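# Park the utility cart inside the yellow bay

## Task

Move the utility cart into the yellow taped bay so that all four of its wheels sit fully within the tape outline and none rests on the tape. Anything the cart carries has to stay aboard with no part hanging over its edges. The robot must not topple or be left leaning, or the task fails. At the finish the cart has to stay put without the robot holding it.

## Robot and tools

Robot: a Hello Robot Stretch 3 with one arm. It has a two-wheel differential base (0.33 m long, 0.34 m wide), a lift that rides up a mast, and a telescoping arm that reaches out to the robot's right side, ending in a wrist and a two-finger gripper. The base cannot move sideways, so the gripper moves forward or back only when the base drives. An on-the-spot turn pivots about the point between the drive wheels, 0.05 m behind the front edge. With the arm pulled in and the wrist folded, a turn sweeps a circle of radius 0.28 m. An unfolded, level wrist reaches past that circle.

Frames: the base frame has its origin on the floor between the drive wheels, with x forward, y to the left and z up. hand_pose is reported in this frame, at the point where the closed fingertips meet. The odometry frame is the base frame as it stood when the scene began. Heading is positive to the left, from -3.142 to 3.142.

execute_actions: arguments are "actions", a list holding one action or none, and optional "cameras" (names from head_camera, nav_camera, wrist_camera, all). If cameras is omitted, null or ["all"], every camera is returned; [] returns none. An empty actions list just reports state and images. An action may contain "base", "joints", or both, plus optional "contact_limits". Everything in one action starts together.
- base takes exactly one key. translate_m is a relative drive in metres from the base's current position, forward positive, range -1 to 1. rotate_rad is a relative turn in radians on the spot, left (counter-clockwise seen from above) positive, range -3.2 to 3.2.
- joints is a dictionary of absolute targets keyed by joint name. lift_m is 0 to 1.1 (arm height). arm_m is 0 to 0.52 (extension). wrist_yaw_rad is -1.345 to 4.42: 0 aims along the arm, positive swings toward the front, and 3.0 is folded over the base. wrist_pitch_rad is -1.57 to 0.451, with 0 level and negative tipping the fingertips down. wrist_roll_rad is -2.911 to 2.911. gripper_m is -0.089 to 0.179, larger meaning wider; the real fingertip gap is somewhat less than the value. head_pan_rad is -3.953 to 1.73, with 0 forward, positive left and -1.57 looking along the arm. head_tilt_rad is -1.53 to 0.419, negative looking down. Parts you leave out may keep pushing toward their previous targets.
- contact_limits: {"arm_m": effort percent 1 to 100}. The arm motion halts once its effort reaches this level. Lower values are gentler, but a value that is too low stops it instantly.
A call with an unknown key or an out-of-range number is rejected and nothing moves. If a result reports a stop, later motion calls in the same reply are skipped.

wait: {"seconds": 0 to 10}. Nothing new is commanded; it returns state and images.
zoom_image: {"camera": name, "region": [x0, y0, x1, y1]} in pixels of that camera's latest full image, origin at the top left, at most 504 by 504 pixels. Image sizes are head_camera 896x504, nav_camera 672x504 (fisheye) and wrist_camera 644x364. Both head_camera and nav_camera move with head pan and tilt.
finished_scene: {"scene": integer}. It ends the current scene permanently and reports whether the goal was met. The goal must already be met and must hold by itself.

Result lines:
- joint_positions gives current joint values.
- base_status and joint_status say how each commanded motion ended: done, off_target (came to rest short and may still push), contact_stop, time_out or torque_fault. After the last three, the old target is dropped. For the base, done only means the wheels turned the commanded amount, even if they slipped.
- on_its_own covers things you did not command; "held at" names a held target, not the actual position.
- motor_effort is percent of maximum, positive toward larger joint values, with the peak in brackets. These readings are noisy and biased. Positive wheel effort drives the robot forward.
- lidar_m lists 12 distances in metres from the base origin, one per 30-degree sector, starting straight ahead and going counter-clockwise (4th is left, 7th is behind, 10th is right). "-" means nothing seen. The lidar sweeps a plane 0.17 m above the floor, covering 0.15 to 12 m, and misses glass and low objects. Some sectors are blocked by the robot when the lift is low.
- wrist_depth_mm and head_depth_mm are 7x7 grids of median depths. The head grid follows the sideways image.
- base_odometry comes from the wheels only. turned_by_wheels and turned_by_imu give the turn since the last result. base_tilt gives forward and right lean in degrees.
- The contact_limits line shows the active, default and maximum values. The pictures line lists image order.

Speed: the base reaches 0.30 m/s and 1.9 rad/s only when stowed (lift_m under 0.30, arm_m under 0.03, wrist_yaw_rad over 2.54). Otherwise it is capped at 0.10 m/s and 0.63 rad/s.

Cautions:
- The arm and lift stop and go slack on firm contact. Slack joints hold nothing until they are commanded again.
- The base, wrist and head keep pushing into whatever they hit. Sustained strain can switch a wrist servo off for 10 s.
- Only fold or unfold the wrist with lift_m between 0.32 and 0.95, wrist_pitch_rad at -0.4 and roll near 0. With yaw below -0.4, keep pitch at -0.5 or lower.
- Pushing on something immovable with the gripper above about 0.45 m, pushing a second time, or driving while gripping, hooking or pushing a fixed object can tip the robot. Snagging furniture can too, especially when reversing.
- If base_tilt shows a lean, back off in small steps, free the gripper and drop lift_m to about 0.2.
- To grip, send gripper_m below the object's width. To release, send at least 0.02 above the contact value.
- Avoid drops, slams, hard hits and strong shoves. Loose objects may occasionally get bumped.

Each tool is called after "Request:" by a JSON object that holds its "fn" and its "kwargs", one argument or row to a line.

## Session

Request:
{"fn": "execute_actions", "kwargs": {
  "actions": []
}}

Scene clock: 0.00 s.
base_odometry: x=+0.000 y=+0.000 heading=+0.000 (m, m, rad; odometry frame)
turned_by_wheels: +0.000 (rad since the last result)
turned_by_imu: +0.000 (rad since the last result)
base_tilt: forward=-0.4 right=-0.6 (deg)
lidar_m: 1.19 1.67 1.57 2.13 2.14 2.44 0.86 0.84 1.89 1.41 1.33 1.84
head_depth_mm: 1807 1800 1831 1848 1883 1875 1893 / 1766 1769 1776 1795 1811 1824 1835 / 1706 1717 1740 1758 1755 1752 1782 / 1668 1688 1690 1699 1706 954 1741 / 1607 1629 1647 1663 1652 961 1678 / 1579 1591 1619 1614 1596 905 1645 / 1532 1550 1559 1564 1577 917 1600
base_status: not commanded
joint_positions: lift_m=+0.532 arm_m=+0.002 wrist_yaw_rad=+2.985 wrist_pitch_rad=-0.432 wrist_roll_rad=-0.011 gripper_m=+0.037 head_pan_rad=-0.018 head_tilt_rad=-0.010
joint_status: not commanded
motor_effort: left_wheel=+0 right_wheel=-1 lift_m=+25 arm_m=+0 wrist_yaw_rad=+0 wrist_pitch_rad=+7 wrist_roll_rad=+0 gripper_m=+0 head_pan_rad=+1 head_tilt_rad=+2 (%)
hand_pose: x=+0.0135 y=+0.0733 z=+0.5414 quat_wxyz=(+0.205, +0.696, +0.098, +0.681) (m; base frame)
wrist_depth_mm: - - - - - - - / - - - - - - - / - - - - - - - / - - - - - - - / 955 950 - 977 - - - / 817 806 - 829 878 843 854 / 703 706 703 720 711 742 746
pictures: head_camera (sideways: a quarter turn clockwise sets it upright), nav_camera (sideways: a quarter turn counterclockwise sets it upright), wrist_camera
Images, in order (width x height): head_camera 896x504, nav_camera 672x504, wrist_camera 644x364.

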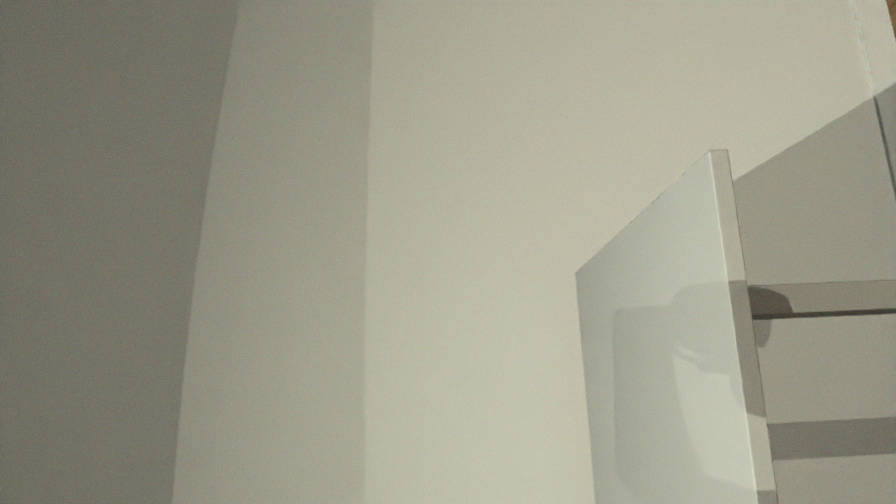

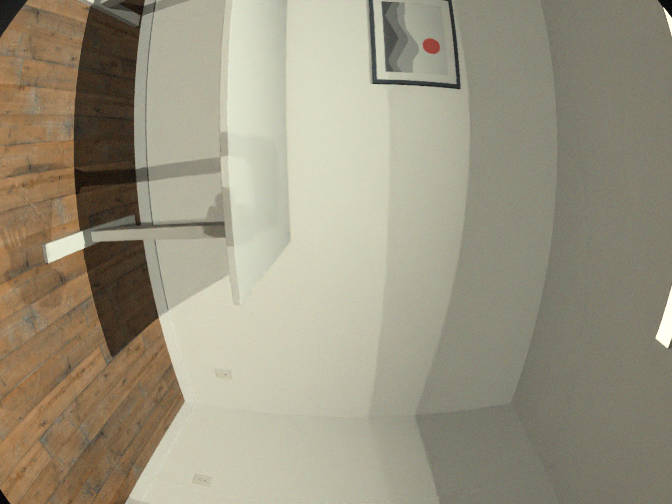

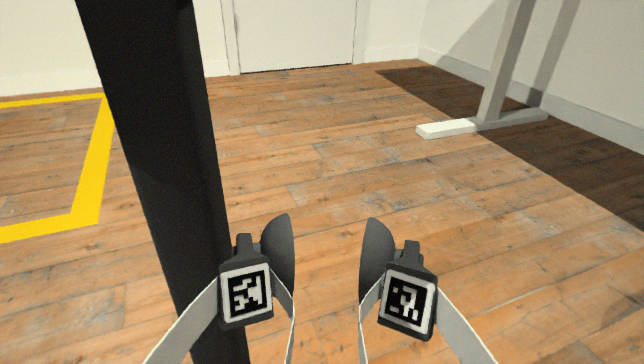

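Request:
{"fn": "execute_actions", "kwargs": {
  "actions": [
    {"joints": {"head_pan_rad": -3.3, "head_tilt_rad": -0.6, "lift_m": 0.25}}
  ]
}}

Scene clock: 3.80 s.
base_odometry: x=+0.000 y=+0.000 heading=+0.000 (m, m, rad; odometry frame)
turned_by_wheels: +0.000 (rad since the last result)
turned_by_imu: +0.000 (rad since the last result)
base_tilt: forward=-0.3 right=-0.6 (deg)
lidar_m: 1.19 1.67 1.57 2.13 2.13 2.44 0.86 0.84 1.89 1.41 1.32 1.83
head_depth_mm: 2941 3153 2873 2158 1730 1445 1235 / 3260 3529 2873 2173 1736 1442 1245 / 2969 2813 2896 2178 1761 1465 1247 / 2622 2627 2810 2127 1662 1468 1256 / 2701 2474 1034 1358 1483 1413 1266 / 2650 919 945 1367 1244 1383 1270 / 2554 848 894 1297 1179 1358 1272
base_status: not commanded
joint_positions: lift_m=+0.251 arm_m=+0.002 wrist_yaw_rad=+2.985 wrist_pitch_rad=-0.432 wrist_roll_rad=-0.011 gripper_m=+0.037 head_pan_rad=-3.293 head_tilt_rad=-0.593
joint_status: all done
motor_effort: left_wheel=+0(0) right_wheel=-1(1) lift_m=+12(22) arm_m=+1(0) wrist_yaw_rad=+1(0) wrist_pitch_rad=+7(7) wrist_roll_rad=+0(0) gripper_m=+1(0) head_pan_rad=-4(47) head_tilt_rad=-3(29) (%)
hand_pose: x=+0.0135 y=+0.0733 z=+0.2602 quat_wxyz=(+0.205, +0.696, +0.098, +0.681) (m; base frame)
wrist_depth_mm: - - - - - - - / - - - - - - - / 855 845 867 874 886 938 946 / 658 674 692 686 692 703 696 / 545 546 576 559 587 573 570 / 472 - - - 501 481 481 / - - - - 403 418 419
pictures: head_camera (sideways: a quarter turn clockwise sets it upright), nav_camera (sideways: a quarter turn counterclockwise sets it upright), wrist_camera
Images, in order (width x height): head_camera 896x504, nav_camera 672x504, wrist_camera 644x364.

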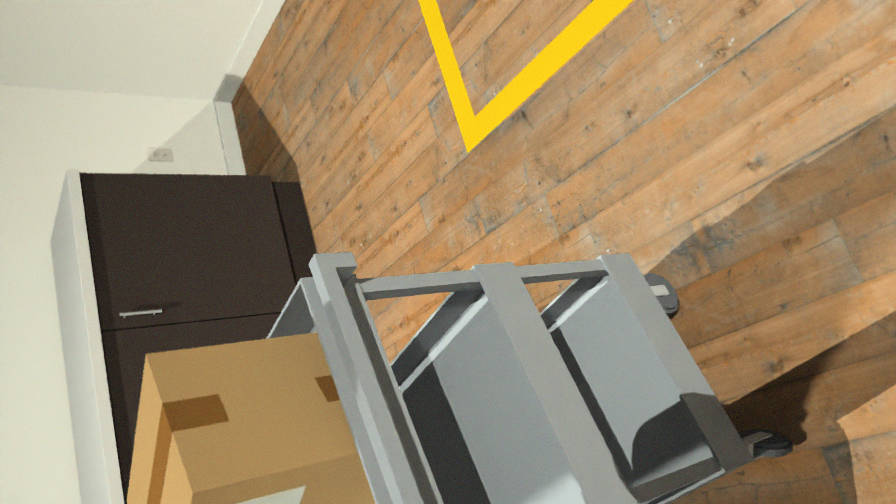

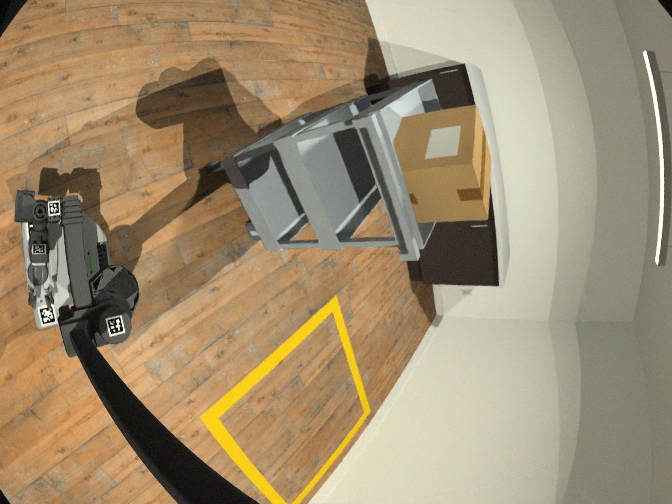

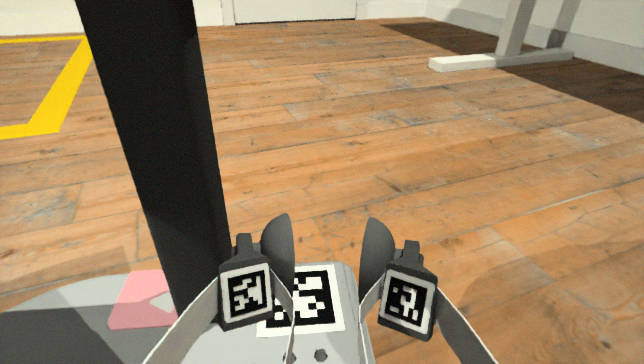

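Request:
{"fn": "zoom_image", "kwargs": {
  "camera": "nav_camera",
  "region": [150, 250, 450, 504]
}}

Request:
{"fn": "zoom_image", "kwargs": {
  "camera": "head_camera",
  "region": [60, 200, 500, 504]
}}

Region (150, 250, 450, 504) of nav_camera's 672x504 image, scaled by 1.680, with more detail than that image has; it fills the top 427 rows of this view, and the rest is white.

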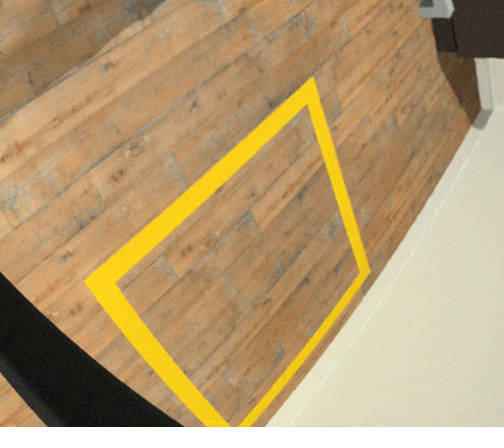

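Region (60, 200, 500, 504) of head_camera's 896x504 image, scaled by 1.145, with more detail than that image has; it fills the top 348 rows of this view, and the rest is white.

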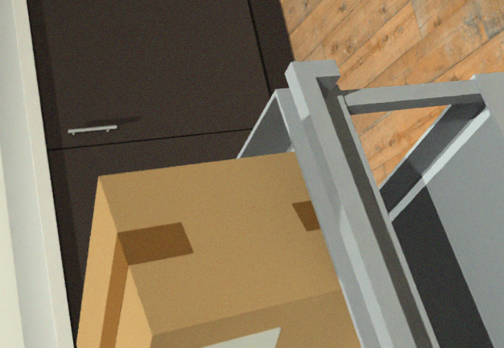

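Request:
{"fn": "zoom_image", "kwargs": {
  "camera": "head_camera",
  "region": [400, 0, 700, 170]
}}

Request:
{"fn": "zoom_image", "kwargs": {
  "camera": "head_camera",
  "region": [560, 220, 860, 504]
}}

Region (400, 0, 700, 170) of head_camera's 896x504 image, scaled by 1.680, with more detail than that image has; it fills the top 286 rows of this view, and the rest is white.

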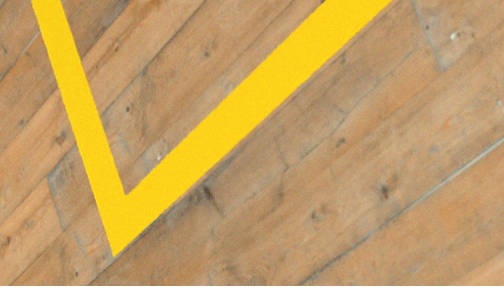

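Region (560, 220, 860, 504) of head_camera's 896x504 image, scaled by 1.680, with more detail than that image has; it fills the top 477 rows of this view, and the rest is white.

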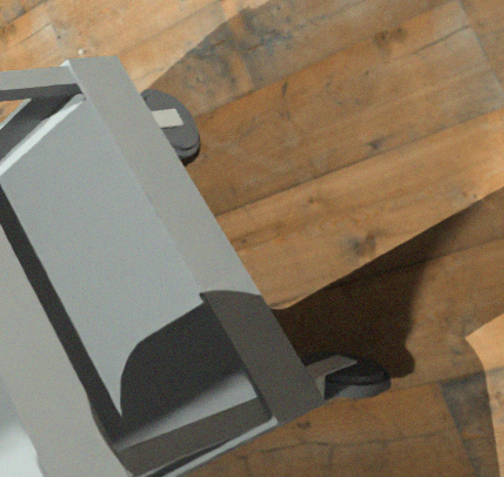

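Request:
{"fn": "execute_actions", "kwargs": {
  "actions": [
    {"base": {"translate_m": -0.36}, "joints": {"head_pan_rad": -3.0, "head_tilt_rad": -0.8}}
  ],
  "cameras": ["head_camera", "nav_camera"]
}}

Scene clock: 17.80 s.
base_odometry: x=-0.360 y=+0.000 heading=+0.000 (m, m, rad; odometry frame)
turned_by_wheels: +0.000 (rad since the last result)
turned_by_imu: +0.001 (rad since the last result)
base_tilt: forward=-0.4 right=-0.7 (deg)
lidar_m: 1.55 2.02 1.79 2.04 2.04 2.34 0.53 0.52 2.01 1.43 1.52 1.94
head_depth_mm: 2029 2329 2042 1716 1470 1285 1152 / 2011 2268 707 1028 1425 1300 1189 / 596 646 695 1068 1242 1273 1183 / 576 593 666 1054 1010 1242 1177 / 582 546 636 1037 992 1215 1166 / 591 580 735 642 956 1257 1173 / 634 726 810 622 1432 1331 1179
base_status: done
joint_positions: lift_m=+0.251 arm_m=+0.002 wrist_yaw_rad=+2.985 wrist_pitch_rad=-0.432 wrist_roll_rad=-0.011 gripper_m=+0.037 head_pan_rad=-3.007 head_tilt_rad=-0.791
joint_status: all done
motor_effort: left_wheel=+0(10) right_wheel=+0(7) lift_m=+13(12) arm_m=+0(1) wrist_yaw_rad=+0(0) wrist_pitch_rad=+7(7) wrist_roll_rad=+0(0) gripper_m=+1(1) head_pan_rad=+4(30) head_tilt_rad=-4(18) (%)
hand_pose: x=+0.0135 y=+0.0733 z=+0.2602 quat_wxyz=(+0.205, +0.696, +0.098, +0.681) (m; base frame)
wrist_depth_mm: - - - - - - - / - - - - - - - / 858 847 858 880 916 928 944 / 650 666 686 682 711 722 709 / 541 541 575 565 580 581 583 / 477 - - - 494 479 481 / - - - - 406 415 417
pictures: head_camera (sideways: a quarter turn clockwise sets it upright), nav_camera (sideways: a quarter turn counterclockwise sets it upright)
Images, in order (width x height): head_camera 896x504, nav_camera 672x504.

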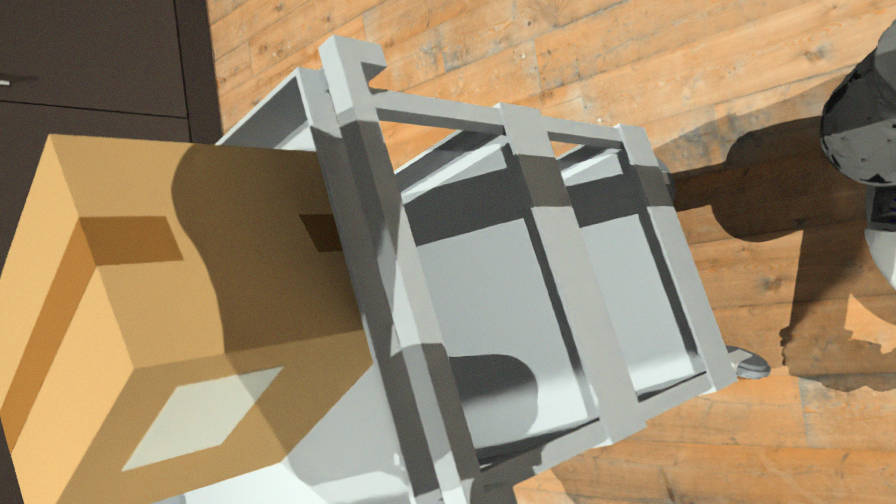

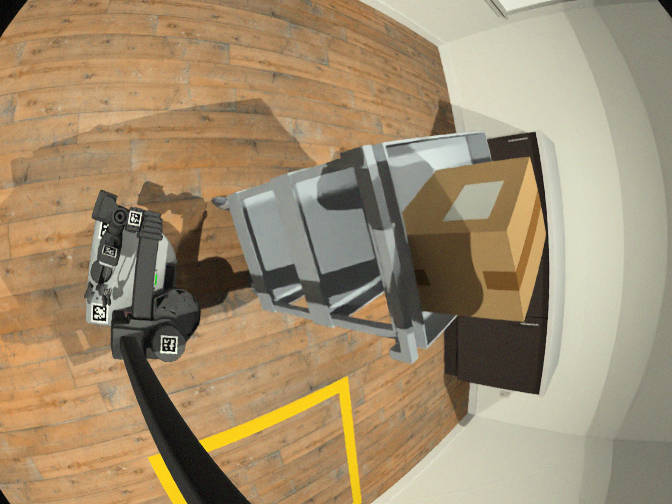

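Request:
{"fn": "zoom_image", "kwargs": {
  "camera": "head_camera",
  "region": [480, 80, 880, 420]
}}

Region (480, 80, 880, 420) of head_camera's 896x504 image, scaled by 1.260, with more detail than that image has; it fills the top 428 rows of this view, and the rest is white.

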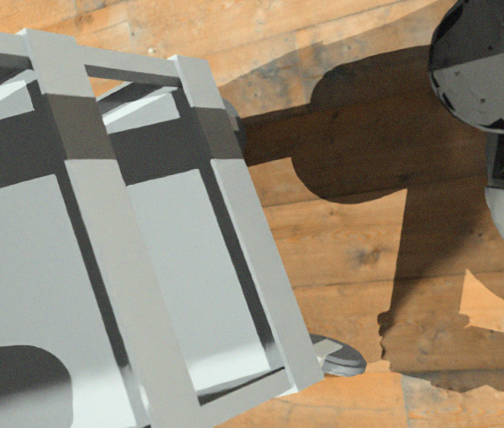

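Request:
{"fn": "execute_actions", "kwargs": {
  "actions": [
    {"base": {"rotate_rad": -1.30}, "joints": {"head_pan_rad": -1.85, "head_tilt_rad": -0.95, "wrist_yaw_rad": 0.0, "lift_m": 0.27}}
  ]
}}

Scene clock: 22.07 s.
base_odometry: x=-0.360 y=+0.000 heading=-1.300 (m, m, rad; odometry frame)
turned_by_wheels: -1.300 (rad since the last result)
turned_by_imu: -1.312 (rad since the last result)
base_tilt: forward=-0.2 right=-0.8 (deg)
lidar_m: 1.42 1.52 2.09 1.55 2.08 2.11 2.04 2.11 0.59 0.52 0.52 1.78
head_depth_mm: 2337 2006 1724 1520 1354 1226 1129 / 2296 2031 1759 1521 1365 1233 - / 2248 677 1042 1315 1348 1251 - / 640 682 1068 1022 1315 1257 1146 / 565 639 1050 994 1259 1253 1130 / 517 587 624 984 1209 1246 1134 / 483 593 603 990 1339 1259 1143
base_status: done
joint_positions: lift_m=+0.269 arm_m=+0.002 wrist_yaw_rad=+0.002 wrist_pitch_rad=-0.432 wrist_roll_rad=-0.011 gripper_m=+0.037 head_pan_rad=-1.857 head_tilt_rad=-0.939
joint_status: all done
motor_effort: left_wheel=+6(17) right_wheel=-4(10) lift_m=+37(37) arm_m=+0(0) wrist_yaw_rad=-3(2) wrist_pitch_rad=+7(7) wrist_roll_rad=+0(0) gripper_m=+1(1) head_pan_rad=+5(48) head_tilt_rad=-5(17) (%)
hand_pose: x=-0.0210 y=-0.3693 z=+0.2790 quat_wxyz=(+0.695, +0.153, -0.686, -0.150) (m; base frame)
wrist_depth_mm: 256 - - - - - - / 270 - 785 818 764 - - / 784 502 580 562 583 450 972 / 671 317 335 351 366 382 764 / 576 345 354 382 409 583 603 / 483 403 502 495 495 497 508 / 420 412 416 428 422 437 439
pictures: head_camera (sideways: a quarter turn clockwise sets it upright), nav_camera (sideways: a quarter turn counterclockwise sets it upright), wrist_camera
Images, in order (width x height): head_camera 896x504, nav_camera 672x504, wrist_camera 644x364.

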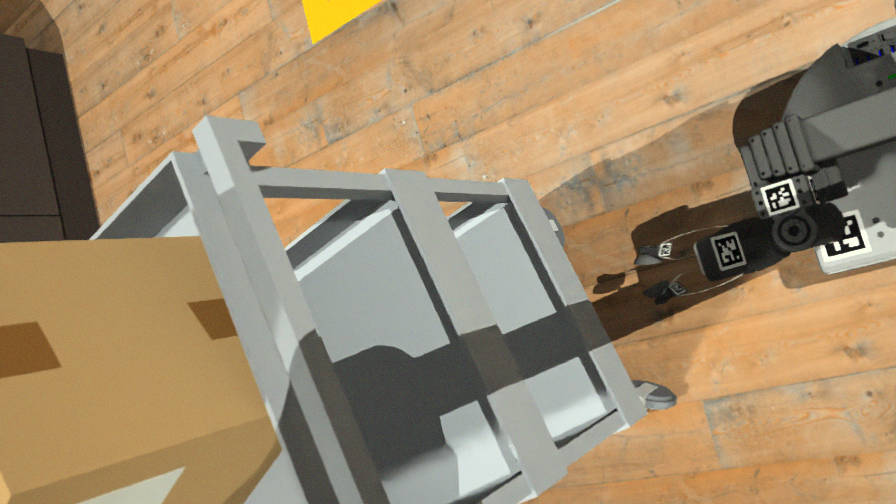

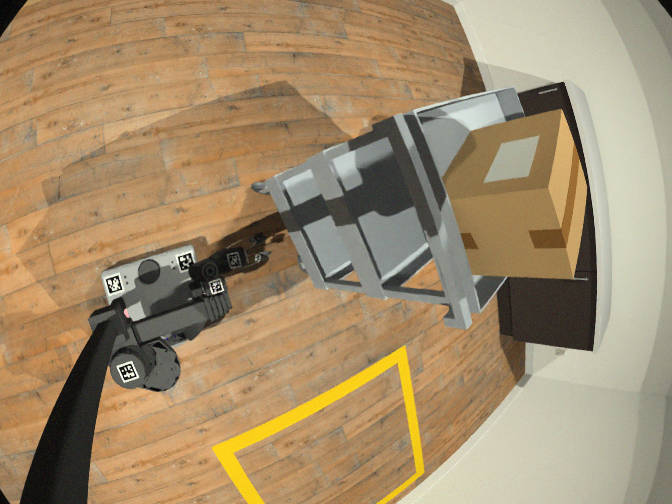

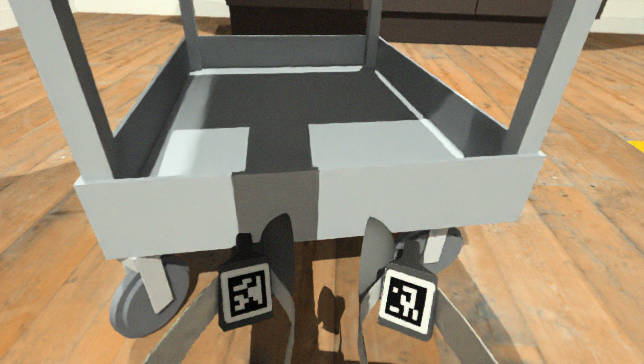

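Request:
{"fn": "zoom_image", "kwargs": {
  "camera": "head_camera",
  "region": [380, 130, 760, 450]
}}

Region (380, 130, 760, 450) of head_camera's 896x504 image, scaled by 1.326, with more detail than that image has; it fills the top 424 rows of this view, and the rest is white.

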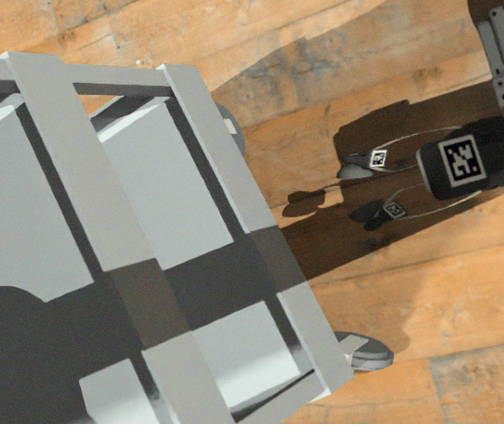

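Request:
{"fn": "execute_actions", "kwargs": {
  "actions": [
    {"base": {"translate_m": -0.285}, "joints": {"head_pan_rad": -1.5, "head_tilt_rad": -0.95, "wrist_yaw_rad": 0.3, "wrist_pitch_rad": 0.0, "lift_m": 0.245, "gripper_m": 0.125, "arm_m": 0.11}}
  ]
}}

Scene clock: 27.87 s.
base_odometry: x=-0.436 y=+0.275 heading=-1.300 (m, m, rad; odometry frame)
turned_by_wheels: +0.000 (rad since the last result)
turned_by_imu: +0.001 (rad since the last result)
base_tilt: forward=-0.3 right=-0.7 (deg)
lidar_m: 1.70 1.79 1.63 2.01 2.09 1.83 1.76 1.82 2.20 0.58 0.58 2.07
head_depth_mm: 2039 2015 1730 1513 1355 1217 1125 / 2043 2021 1737 1532 1361 1263 - / 2068 2023 1745 1533 1374 1202 1164 / 1944 771 1044 1029 1331 1241 1136 / 612 673 1079 1021 1325 1244 1140 / 577 653 1060 1020 1284 1251 1138 / 550 633 1073 1010 1289 1254 1144
base_status: done
joint_positions: lift_m=+0.246 arm_m=+0.110 wrist_yaw_rad=+0.299 wrist_pitch_rad=-0.023 wrist_roll_rad=-0.011 gripper_m=+0.125 head_pan_rad=-1.507 head_tilt_rad=-0.939
joint_status: all done
motor_effort: left_wheel=+6(7) right_wheel=-4(9) lift_m=+12(33) arm_m=+3(5) wrist_yaw_rad=+2(4) wrist_pitch_rad=+10(11) wrist_roll_rad=+0(0) gripper_m=+1(90) head_pan_rad=+4(31) head_tilt_rad=-4(4) (%)
hand_pose: x=+0.0537 y=-0.4991 z=+0.3544 quat_wxyz=(+0.704, +0.113, -0.694, +0.098) (m; base frame)
wrist_depth_mm: 246 240 233 225 - - - / - 414 378 330 - - - / - - - - - - - / - - - - - - - / - 697 807 752 - - - / 492 - 552 525 917 - 965 / 433 401 426 406 689 672 720
pictures: head_camera (sideways: a quarter turn clockwise sets it upright), nav_camera (sideways: a quarter turn counterclockwise sets it upright), wrist_camera
Images, in order (width x height): head_camera 896x504, nav_camera 672x504, wrist_camera 644x364.

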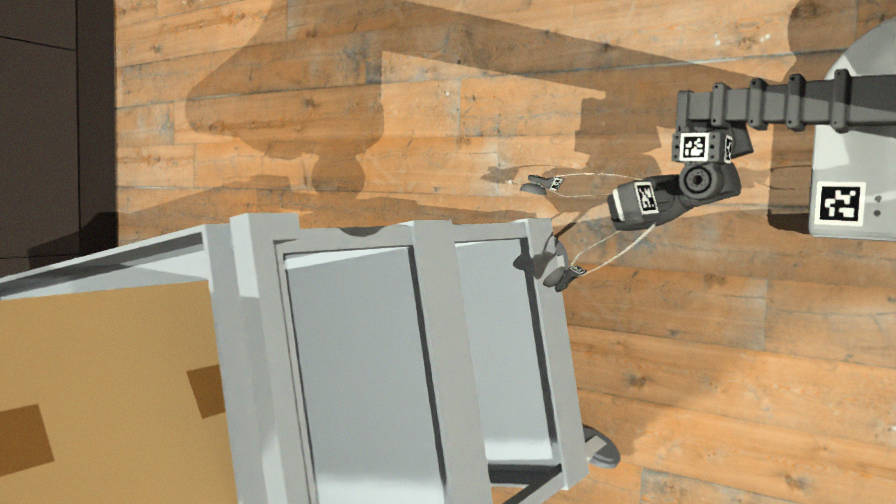

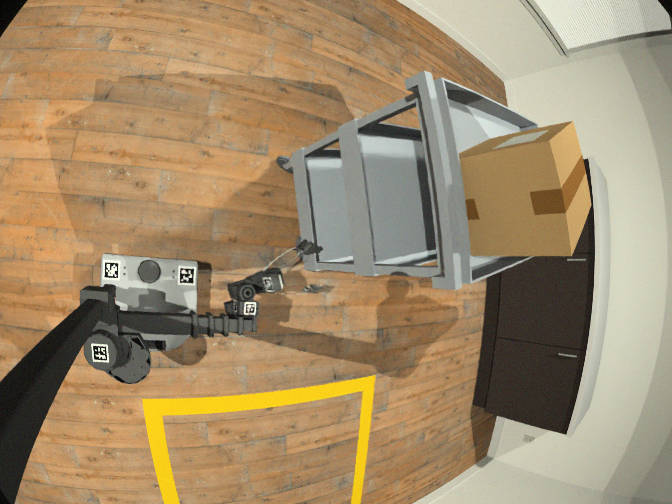

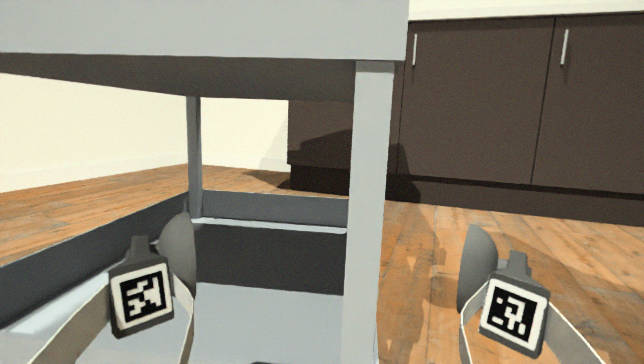

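Request:
{"fn": "execute_actions", "kwargs": {
  "actions": [
    {"joints": {"arm_m": 0.212, "gripper_m": 0.10}, "contact_limits": {"arm_m": 25}}
  ],
  "cameras": ["wrist_camera", "head_camera"]
}}

Scene clock: 30.30 s.
base_odometry: x=-0.436 y=+0.275 heading=-1.300 (m, m, rad; odometry frame)
turned_by_wheels: +0.000 (rad since the last result)
turned_by_imu: +0.000 (rad since the last result)
base_tilt: forward=-0.3 right=-0.7 (deg)
lidar_m: 1.70 1.79 1.62 2.01 2.08 1.82 1.76 1.82 2.20 0.58 0.58 2.07
head_depth_mm: 2042 2024 1734 1515 1361 1223 1128 / 2057 2017 1737 1519 1386 1227 - / 2070 2027 1749 1537 1414 1226 1163 / 1947 769 1048 1025 1327 1238 1142 / 612 672 1070 1018 1319 1241 1134 / 577 652 1061 1021 1291 1252 1134 / 552 631 1065 1010 1295 1258 1146
base_status: not commanded
joint_positions: lift_m=+0.246 arm_m=+0.212 wrist_yaw_rad=+0.299 wrist_pitch_rad=-0.022 wrist_roll_rad=-0.011 gripper_m=+0.100 head_pan_rad=-1.507 head_tilt_rad=-0.939
joint_status: all done
motor_effort: left_wheel=+6(5) right_wheel=-4(4) lift_m=+12(12) arm_m=+3(0) wrist_yaw_rad=+3(1) wrist_pitch_rad=+10(10) wrist_roll_rad=+0(0) gripper_m=+0(83) head_pan_rad=+4(5) head_tilt_rad=-4(6) (%)
contact_limits: arm_m 25 (drawing in: default 22, maximum 36; extending or still: default 31, maximum 50)
hand_pose: x=+0.0538 y=-0.6011 z=+0.3545 quat_wxyz=(+0.704, +0.113, -0.694, +0.098) (m; base frame)
wrist_depth_mm: 167 160 153 135 - - - / - 424 380 140 - - - / - - - 143 - - - / - - - 147 - - - / - 701 808 152 - - - / 495 570 555 158 897 971 951 / 413 401 426 162 691 655 706
pictures: head_camera (sideways: a quarter turn clockwise sets it upright), wrist_camera
Images, in order (width x height): head_camera 896x504, wrist_camera 644x364.

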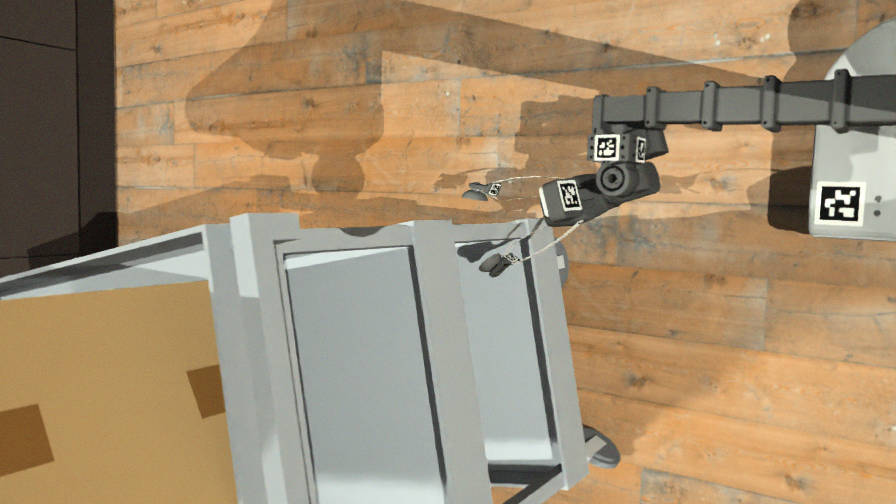

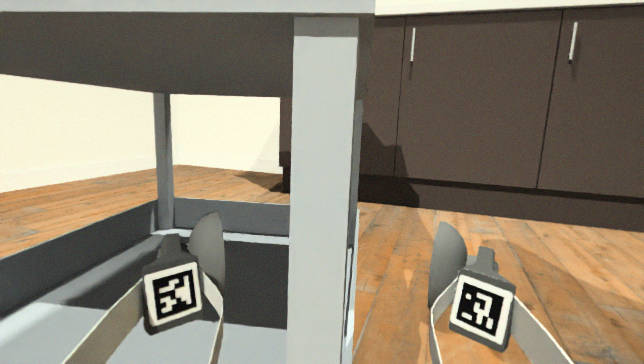

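Request:
{"fn": "execute_actions", "kwargs": {
  "actions": [
    {"joints": {"arm_m": 0.23, "gripper_m": -0.01, "head_pan_rad": -1.3}}
  ],
  "cameras": ["wrist_camera", "head_camera"]
}}

Scene clock: 32.13 s.
base_odometry: x=-0.436 y=+0.275 heading=-1.299 (m, m, rad; odometry frame)
turned_by_wheels: +0.001 (rad since the last result)
turned_by_imu: +0.001 (rad since the last result)
base_tilt: forward=-0.3 right=-0.6 (deg)
lidar_m: 1.70 1.79 1.63 2.01 2.08 1.82 1.76 1.82 2.20 0.58 0.58 2.07
head_depth_mm: 1998 2000 1721 1524 1369 1222 1119 / 1904 780 1642 1515 1400 1225 1152 / 603 660 1060 1010 1334 1235 1154 / 584 658 1068 1030 1339 1250 1130 / 571 648 1093 1032 1340 1241 1133 / 564 653 1099 1044 1350 1252 1136 / 910 790 1047 1514 1403 1251 1142
base_status: not commanded
joint_positions: lift_m=+0.246 arm_m=+0.230 wrist_yaw_rad=+0.319 wrist_pitch_rad=-0.022 wrist_roll_rad=-0.011 gripper_m=-0.009 head_pan_rad=-1.307 head_tilt_rad=-0.939
joint_status: all done
on_its_own: wrist_yaw_rad is at rest, and its effort (-24) is outside its rest range (-12 to +12)
motor_effort: left_wheel=+16(16) right_wheel=-18(19) lift_m=+13(13) arm_m=-2(6) wrist_yaw_rad=-24(26) wrist_pitch_rad=+10(10) wrist_roll_rad=+0(0) gripper_m=-18(96) head_pan_rad=+5(25) head_tilt_rad=-5(4) (%)
hand_pose: x=+0.0588 y=-0.6179 z=+0.3545 quat_wxyz=(+0.703, +0.120, -0.693, +0.105) (m; base frame)
wrist_depth_mm: 166 160 154 118 - - - / - 422 375 122 - - - / - - - 125 - - - / - - - 128 - - - / - 709 799 131 - - - / 499 541 587 135 984 934 963 / 407 417 406 141 673 705 714
pictures: head_camera (sideways: a quarter turn clockwise sets it upright), wrist_camera
Images, in order (width x height): head_camera 896x504, wrist_camera 644x364.

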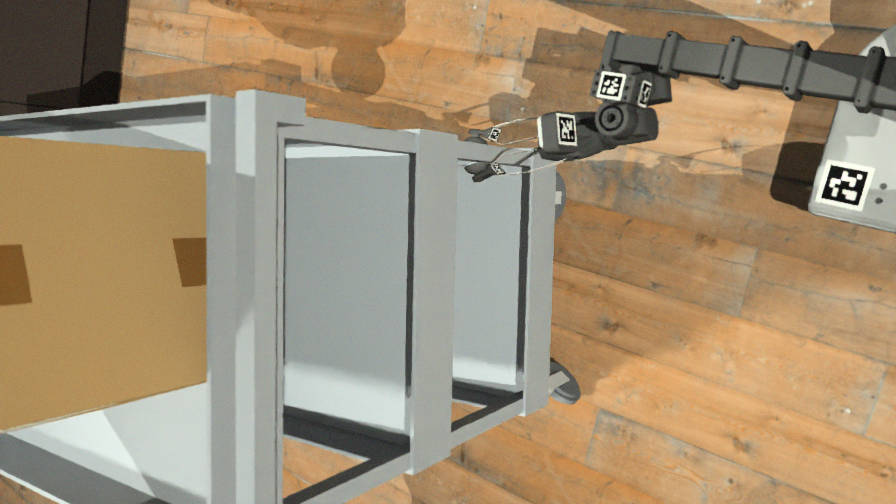

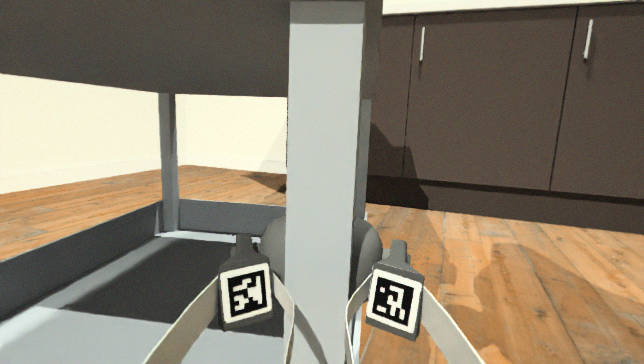

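Request:
{"fn": "execute_actions", "kwargs": {
  "actions": [
    {"base": {"translate_m": -0.7}, "joints": {"arm_m": 0.15, "head_pan_rad": -1.1, "head_tilt_rad": -1.0}, "contact_limits": {"arm_m": 30}}
  ]
}}

Scene clock: 41.20 s.
base_odometry: x=-0.625 y=+0.949 heading=-1.299 (m, m, rad; odometry frame)
turned_by_wheels: +0.000 (rad since the last result)
turned_by_imu: +0.003 (rad since the last result)
base_tilt: forward=-0.4 right=-0.6 (deg)
lidar_m: 2.40 2.79 1.98 1.55 1.49 1.10 1.06 1.10 1.51 0.48 0.43 0.43
head_depth_mm: 2085 1874 1596 1468 1328 - 1110 / 2164 671 582 1430 1354 1191 1148 / 494 598 571 933 1241 1221 - / 461 547 567 940 1225 1223 1119 / 432 506 557 944 1193 1229 1130 / 407 474 549 936 1096 1234 1131 / 396 592 644 910 1313 1242 1134
base_status: done
joint_positions: lift_m=+0.246 arm_m=+0.150 wrist_yaw_rad=+0.627 wrist_pitch_rad=-0.023 wrist_roll_rad=-0.011 gripper_m=-0.009 head_pan_rad=-1.107 head_tilt_rad=-0.988
joint_status: all done
on_its_own: wrist_yaw_rad is held at +0.607, not at your +0.300, by its stall guard, which is not easing now; wrist_yaw_rad is at rest, and its effort (-25) is outside its rest range (-12 to +12)
motor_effort: left_wheel=+11(24) right_wheel=-10(37) lift_m=+13(14) arm_m=+0(9) wrist_yaw_rad=-25(61) wrist_pitch_rad=+10(10) wrist_roll_rad=+0(0) gripper_m=-17(21) head_pan_rad=+5(25) head_tilt_rad=-5(13) (%)
contact_limits: arm_m 30 (drawing in: default 22, maximum 36; extending or still: default 31, maximum 50)
hand_pose: x=+0.1285 y=-0.5021 z=+0.3542 quat_wxyz=(+0.679, +0.225, -0.666, +0.211) (m; base frame)
wrist_depth_mm: 167 162 155 118 - - - / 486 424 382 122 - - - / - - - 125 - - - / - - - 129 - - - / 659 747 752 132 - - - / 534 541 582 136 940 923 937 / 408 415 405 141 668 699 718
pictures: head_camera (sideways: a quarter turn clockwise sets it upright), nav_camera (sideways: a quarter turn counterclockwise sets it upright), wrist_camera
Images, in order (width x height): head_camera 896x504, nav_camera 672x504, wrist_camera 644x364.

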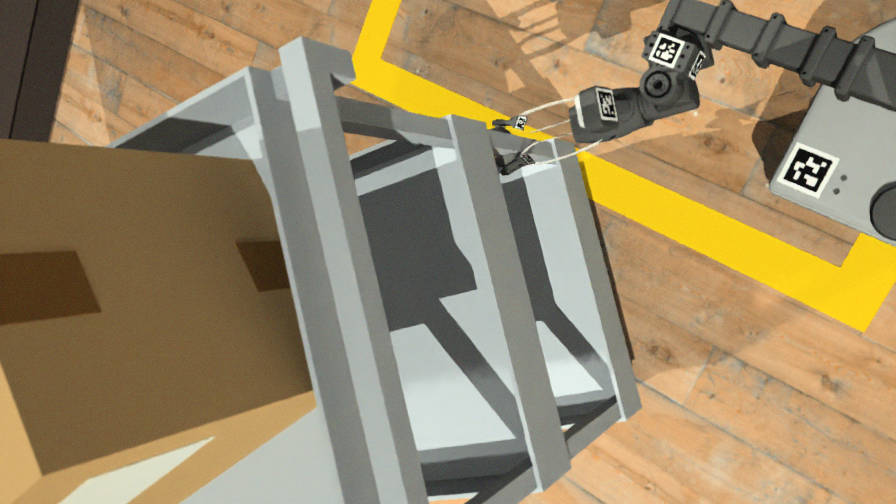

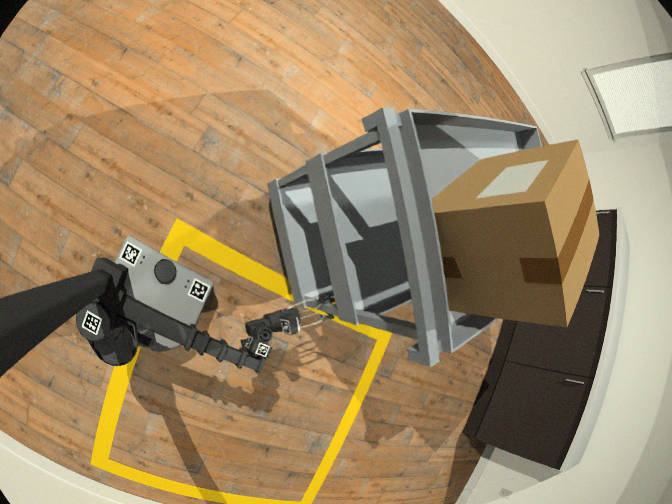

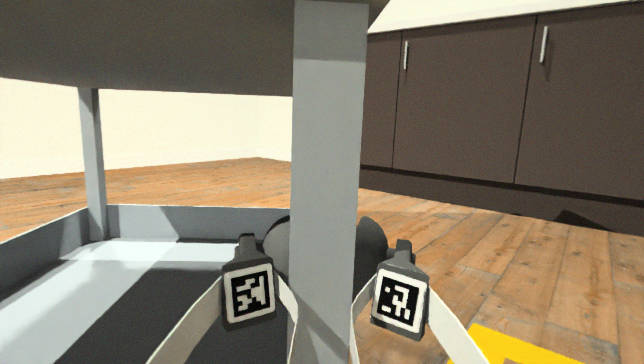

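Request:
{"fn": "zoom_image", "kwargs": {
  "camera": "head_camera",
  "region": [500, 100, 896, 460]
}}

Request:
{"fn": "zoom_image", "kwargs": {
  "camera": "head_camera",
  "region": [220, 0, 620, 200]
}}

Region (500, 100, 896, 460) of head_camera's 896x504 image, scaled by 1.273, with more detail than that image has; it fills the top 458 rows of this view, and the rest is white.

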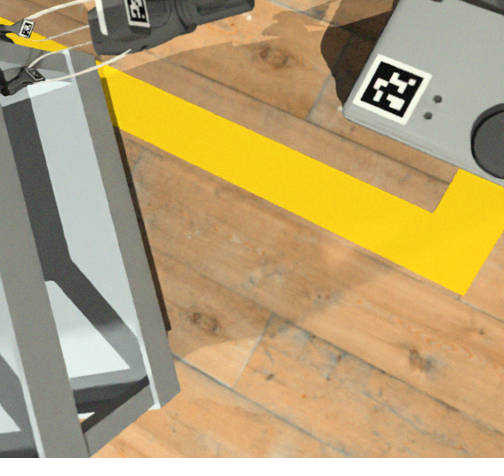

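Region (220, 0, 620, 200) of head_camera's 896x504 image, scaled by 1.260, with more detail than that image has.

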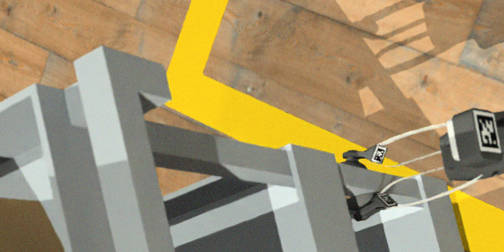

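Request:
{"fn": "execute_actions", "kwargs": {
  "actions": [
    {"base": {"translate_m": -0.71}, "joints": {"arm_m": 0.195, "head_pan_rad": -1.0, "head_tilt_rad": -1.0}, "contact_limits": {"arm_m": 30}}
  ]
}}

Scene clock: 52.67 s.
base_odometry: x=-0.816 y=+1.632 heading=-1.298 (m, m, rad; odometry frame)
turned_by_wheels: +0.000 (rad since the last result)
turned_by_imu: +0.004 (rad since the last result)
base_tilt: forward=-0.2 right=-0.7 (deg)
lidar_m: 0.37 2.49 1.71 1.32 0.51 0.37 0.36 0.37 0.51 1.42 0.38 0.36
head_depth_mm: 2150 1876 1592 1471 1343 1196 1098 / 2207 1898 578 1436 1351 1215 1141 / 507 612 566 925 1219 1226 - / 440 518 564 916 1169 1221 1125 / 395 458 529 563 890 1203 1134 / 373 411 502 519 868 1200 1135 / 370 427 609 509 860 1241 1137
base_status: done
joint_positions: lift_m=+0.246 arm_m=+0.195 wrist_yaw_rad=+0.974 wrist_pitch_rad=-0.022 wrist_roll_rad=-0.011 gripper_m=-0.009 head_pan_rad=-1.007 head_tilt_rad=-0.988
joint_status: all done
on_its_own: wrist_yaw_rad is held at +0.971, not at your +0.300, by its stall guard, which is not easing now
motor_effort: left_wheel=+11(30) right_wheel=-11(44) lift_m=+13(13) arm_m=+0(5) wrist_yaw_rad=-3(100) wrist_pitch_rad=+10(10) wrist_roll_rad=+0(0) gripper_m=-17(24) head_pan_rad=+5(18) head_tilt_rad=-5(6) (%)
contact_limits: arm_m 30 (drawing in: default 22, maximum 36; extending or still: default 31, maximum 50)
hand_pose: x=+0.1901 y=-0.4836 z=+0.3544 quat_wxyz=(+0.632, +0.336, -0.617, +0.326) (m; base frame)
wrist_depth_mm: 167 161 155 120 - - - / 471 420 376 123 - - - / - - - 126 - - - / - - - 130 - - - / 670 726 738 133 - - - / 536 543 589 136 987 940 949 / 408 419 404 142 651 695 705
pictures: head_camera (sideways: a quarter turn clockwise sets it upright), nav_camera (sideways: a quarter turn counterclockwise sets it upright), wrist_camera
Images, in order (width x height): head_camera 896x504, nav_camera 672x504, wrist_camera 644x364.

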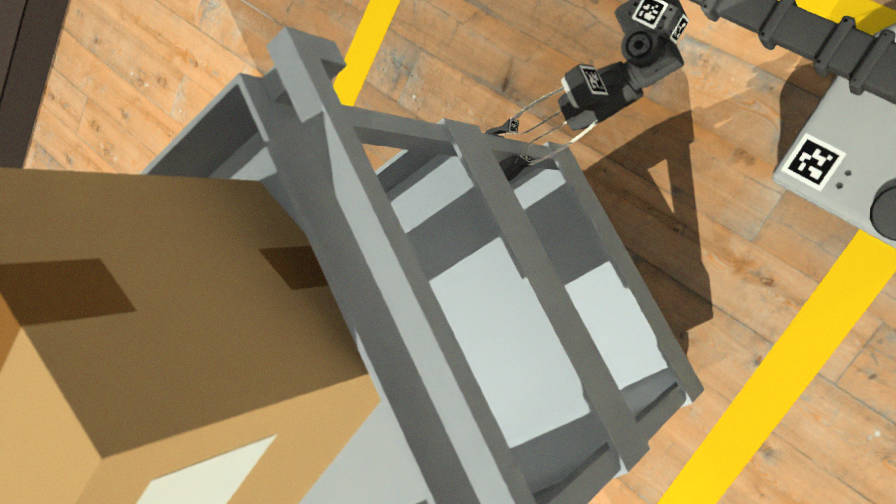

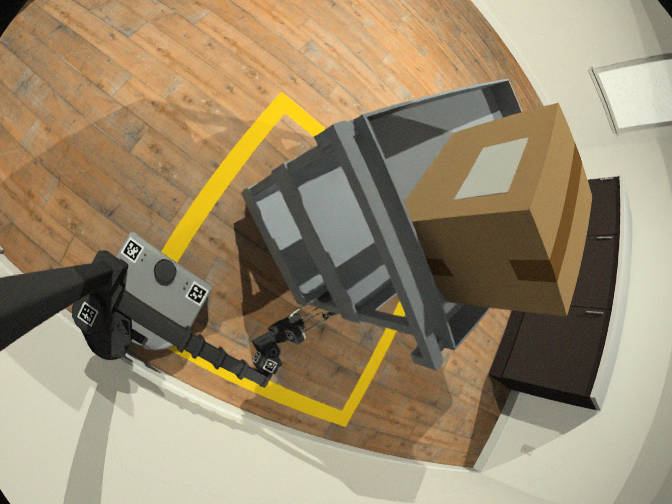

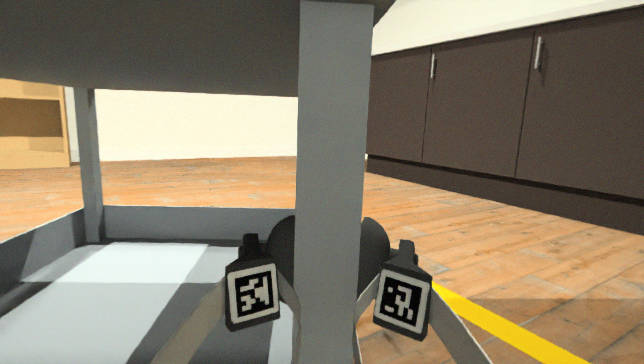

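Request:
{"fn": "execute_actions", "kwargs": {
  "actions": [
    {"base": {"rotate_rad": -0.35}, "joints": {"head_pan_rad": -0.95, "head_tilt_rad": -1.0}}
  ]
}}

Scene clock: 56.10 s.
base_odometry: x=-0.816 y=+1.632 heading=-1.648 (m, m, rad; odometry frame)
turned_by_wheels: -0.350 (rad since the last result)
turned_by_imu: -0.349 (rad since the last result)
base_tilt: forward=-0.2 right=-0.7 (deg)
lidar_m: 0.17 3.10 2.45 1.72 0.80 0.44 0.36 0.36 0.40 0.64 0.23 0.17
head_depth_mm: 2179 1877 581 1454 1345 1187 1109 / 2153 1886 615 495 1287 1215 1140 / 366 422 546 524 834 1200 - / 351 316 376 478 465 1052 1126 / 356 319 389 522 508 405 1131 / 359 328 410 544 512 485 1134 / 362 340 436 555 515 1233 1134
base_status: done
joint_positions: lift_m=+0.246 arm_m=+0.195 wrist_yaw_rad=+0.944 wrist_pitch_rad=-0.023 wrist_roll_rad=-0.012 gripper_m=-0.009 head_pan_rad=-0.957 head_tilt_rad=-0.988
joint_status: all done
on_its_own: wrist_yaw_rad is held at +0.971, not at your +0.300, by its stall guard, which is still easing
motor_effort: left_wheel=-6(46) right_wheel=+9(48) lift_m=+14(13) arm_m=+1(6) wrist_yaw_rad=+36(100) wrist_pitch_rad=+10(10) wrist_roll_rad=+1(0) gripper_m=-22(29) head_pan_rad=+4(12) head_tilt_rad=-5(4) (%)
hand_pose: x=+0.1856 y=-0.4899 z=+0.3543 quat_wxyz=(+0.638, +0.327, -0.622, +0.316) (m; base frame)
wrist_depth_mm: 168 162 156 121 - - - / 487 427 - 124 - - - / - - - 126 - - - / - - - 130 - - - / 604 642 - 133 - - - / 535 543 474 137 800 914 979 / 409 418 376 143 650 709 706
pictures: head_camera (sideways: a quarter turn clockwise sets it upright), nav_camera (sideways: a quarter turn counterclockwise sets it upright), wrist_camera
Images, in order (width x height): head_camera 896x504, nav_camera 672x504, wrist_camera 644x364.

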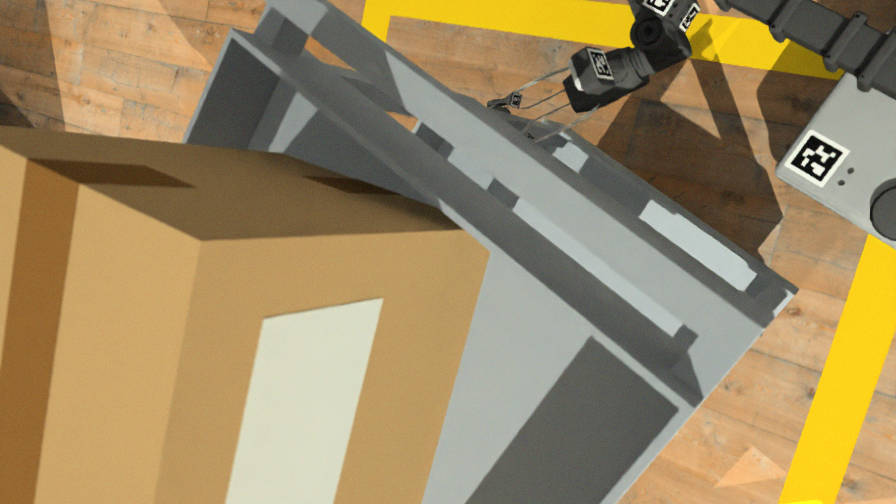

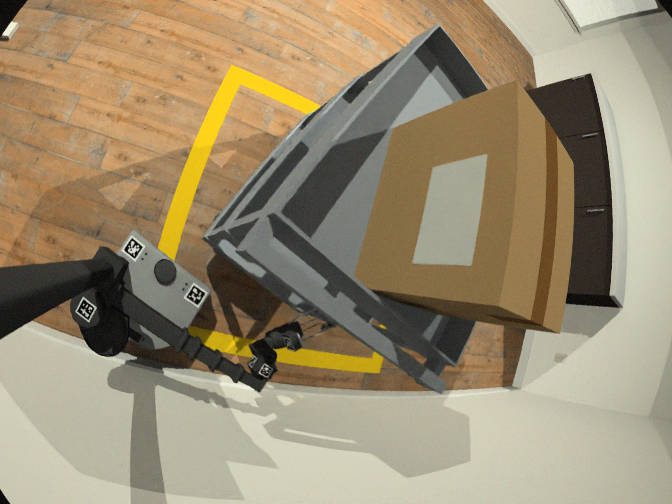

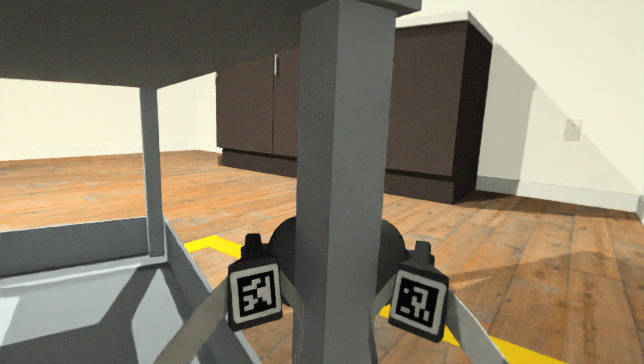

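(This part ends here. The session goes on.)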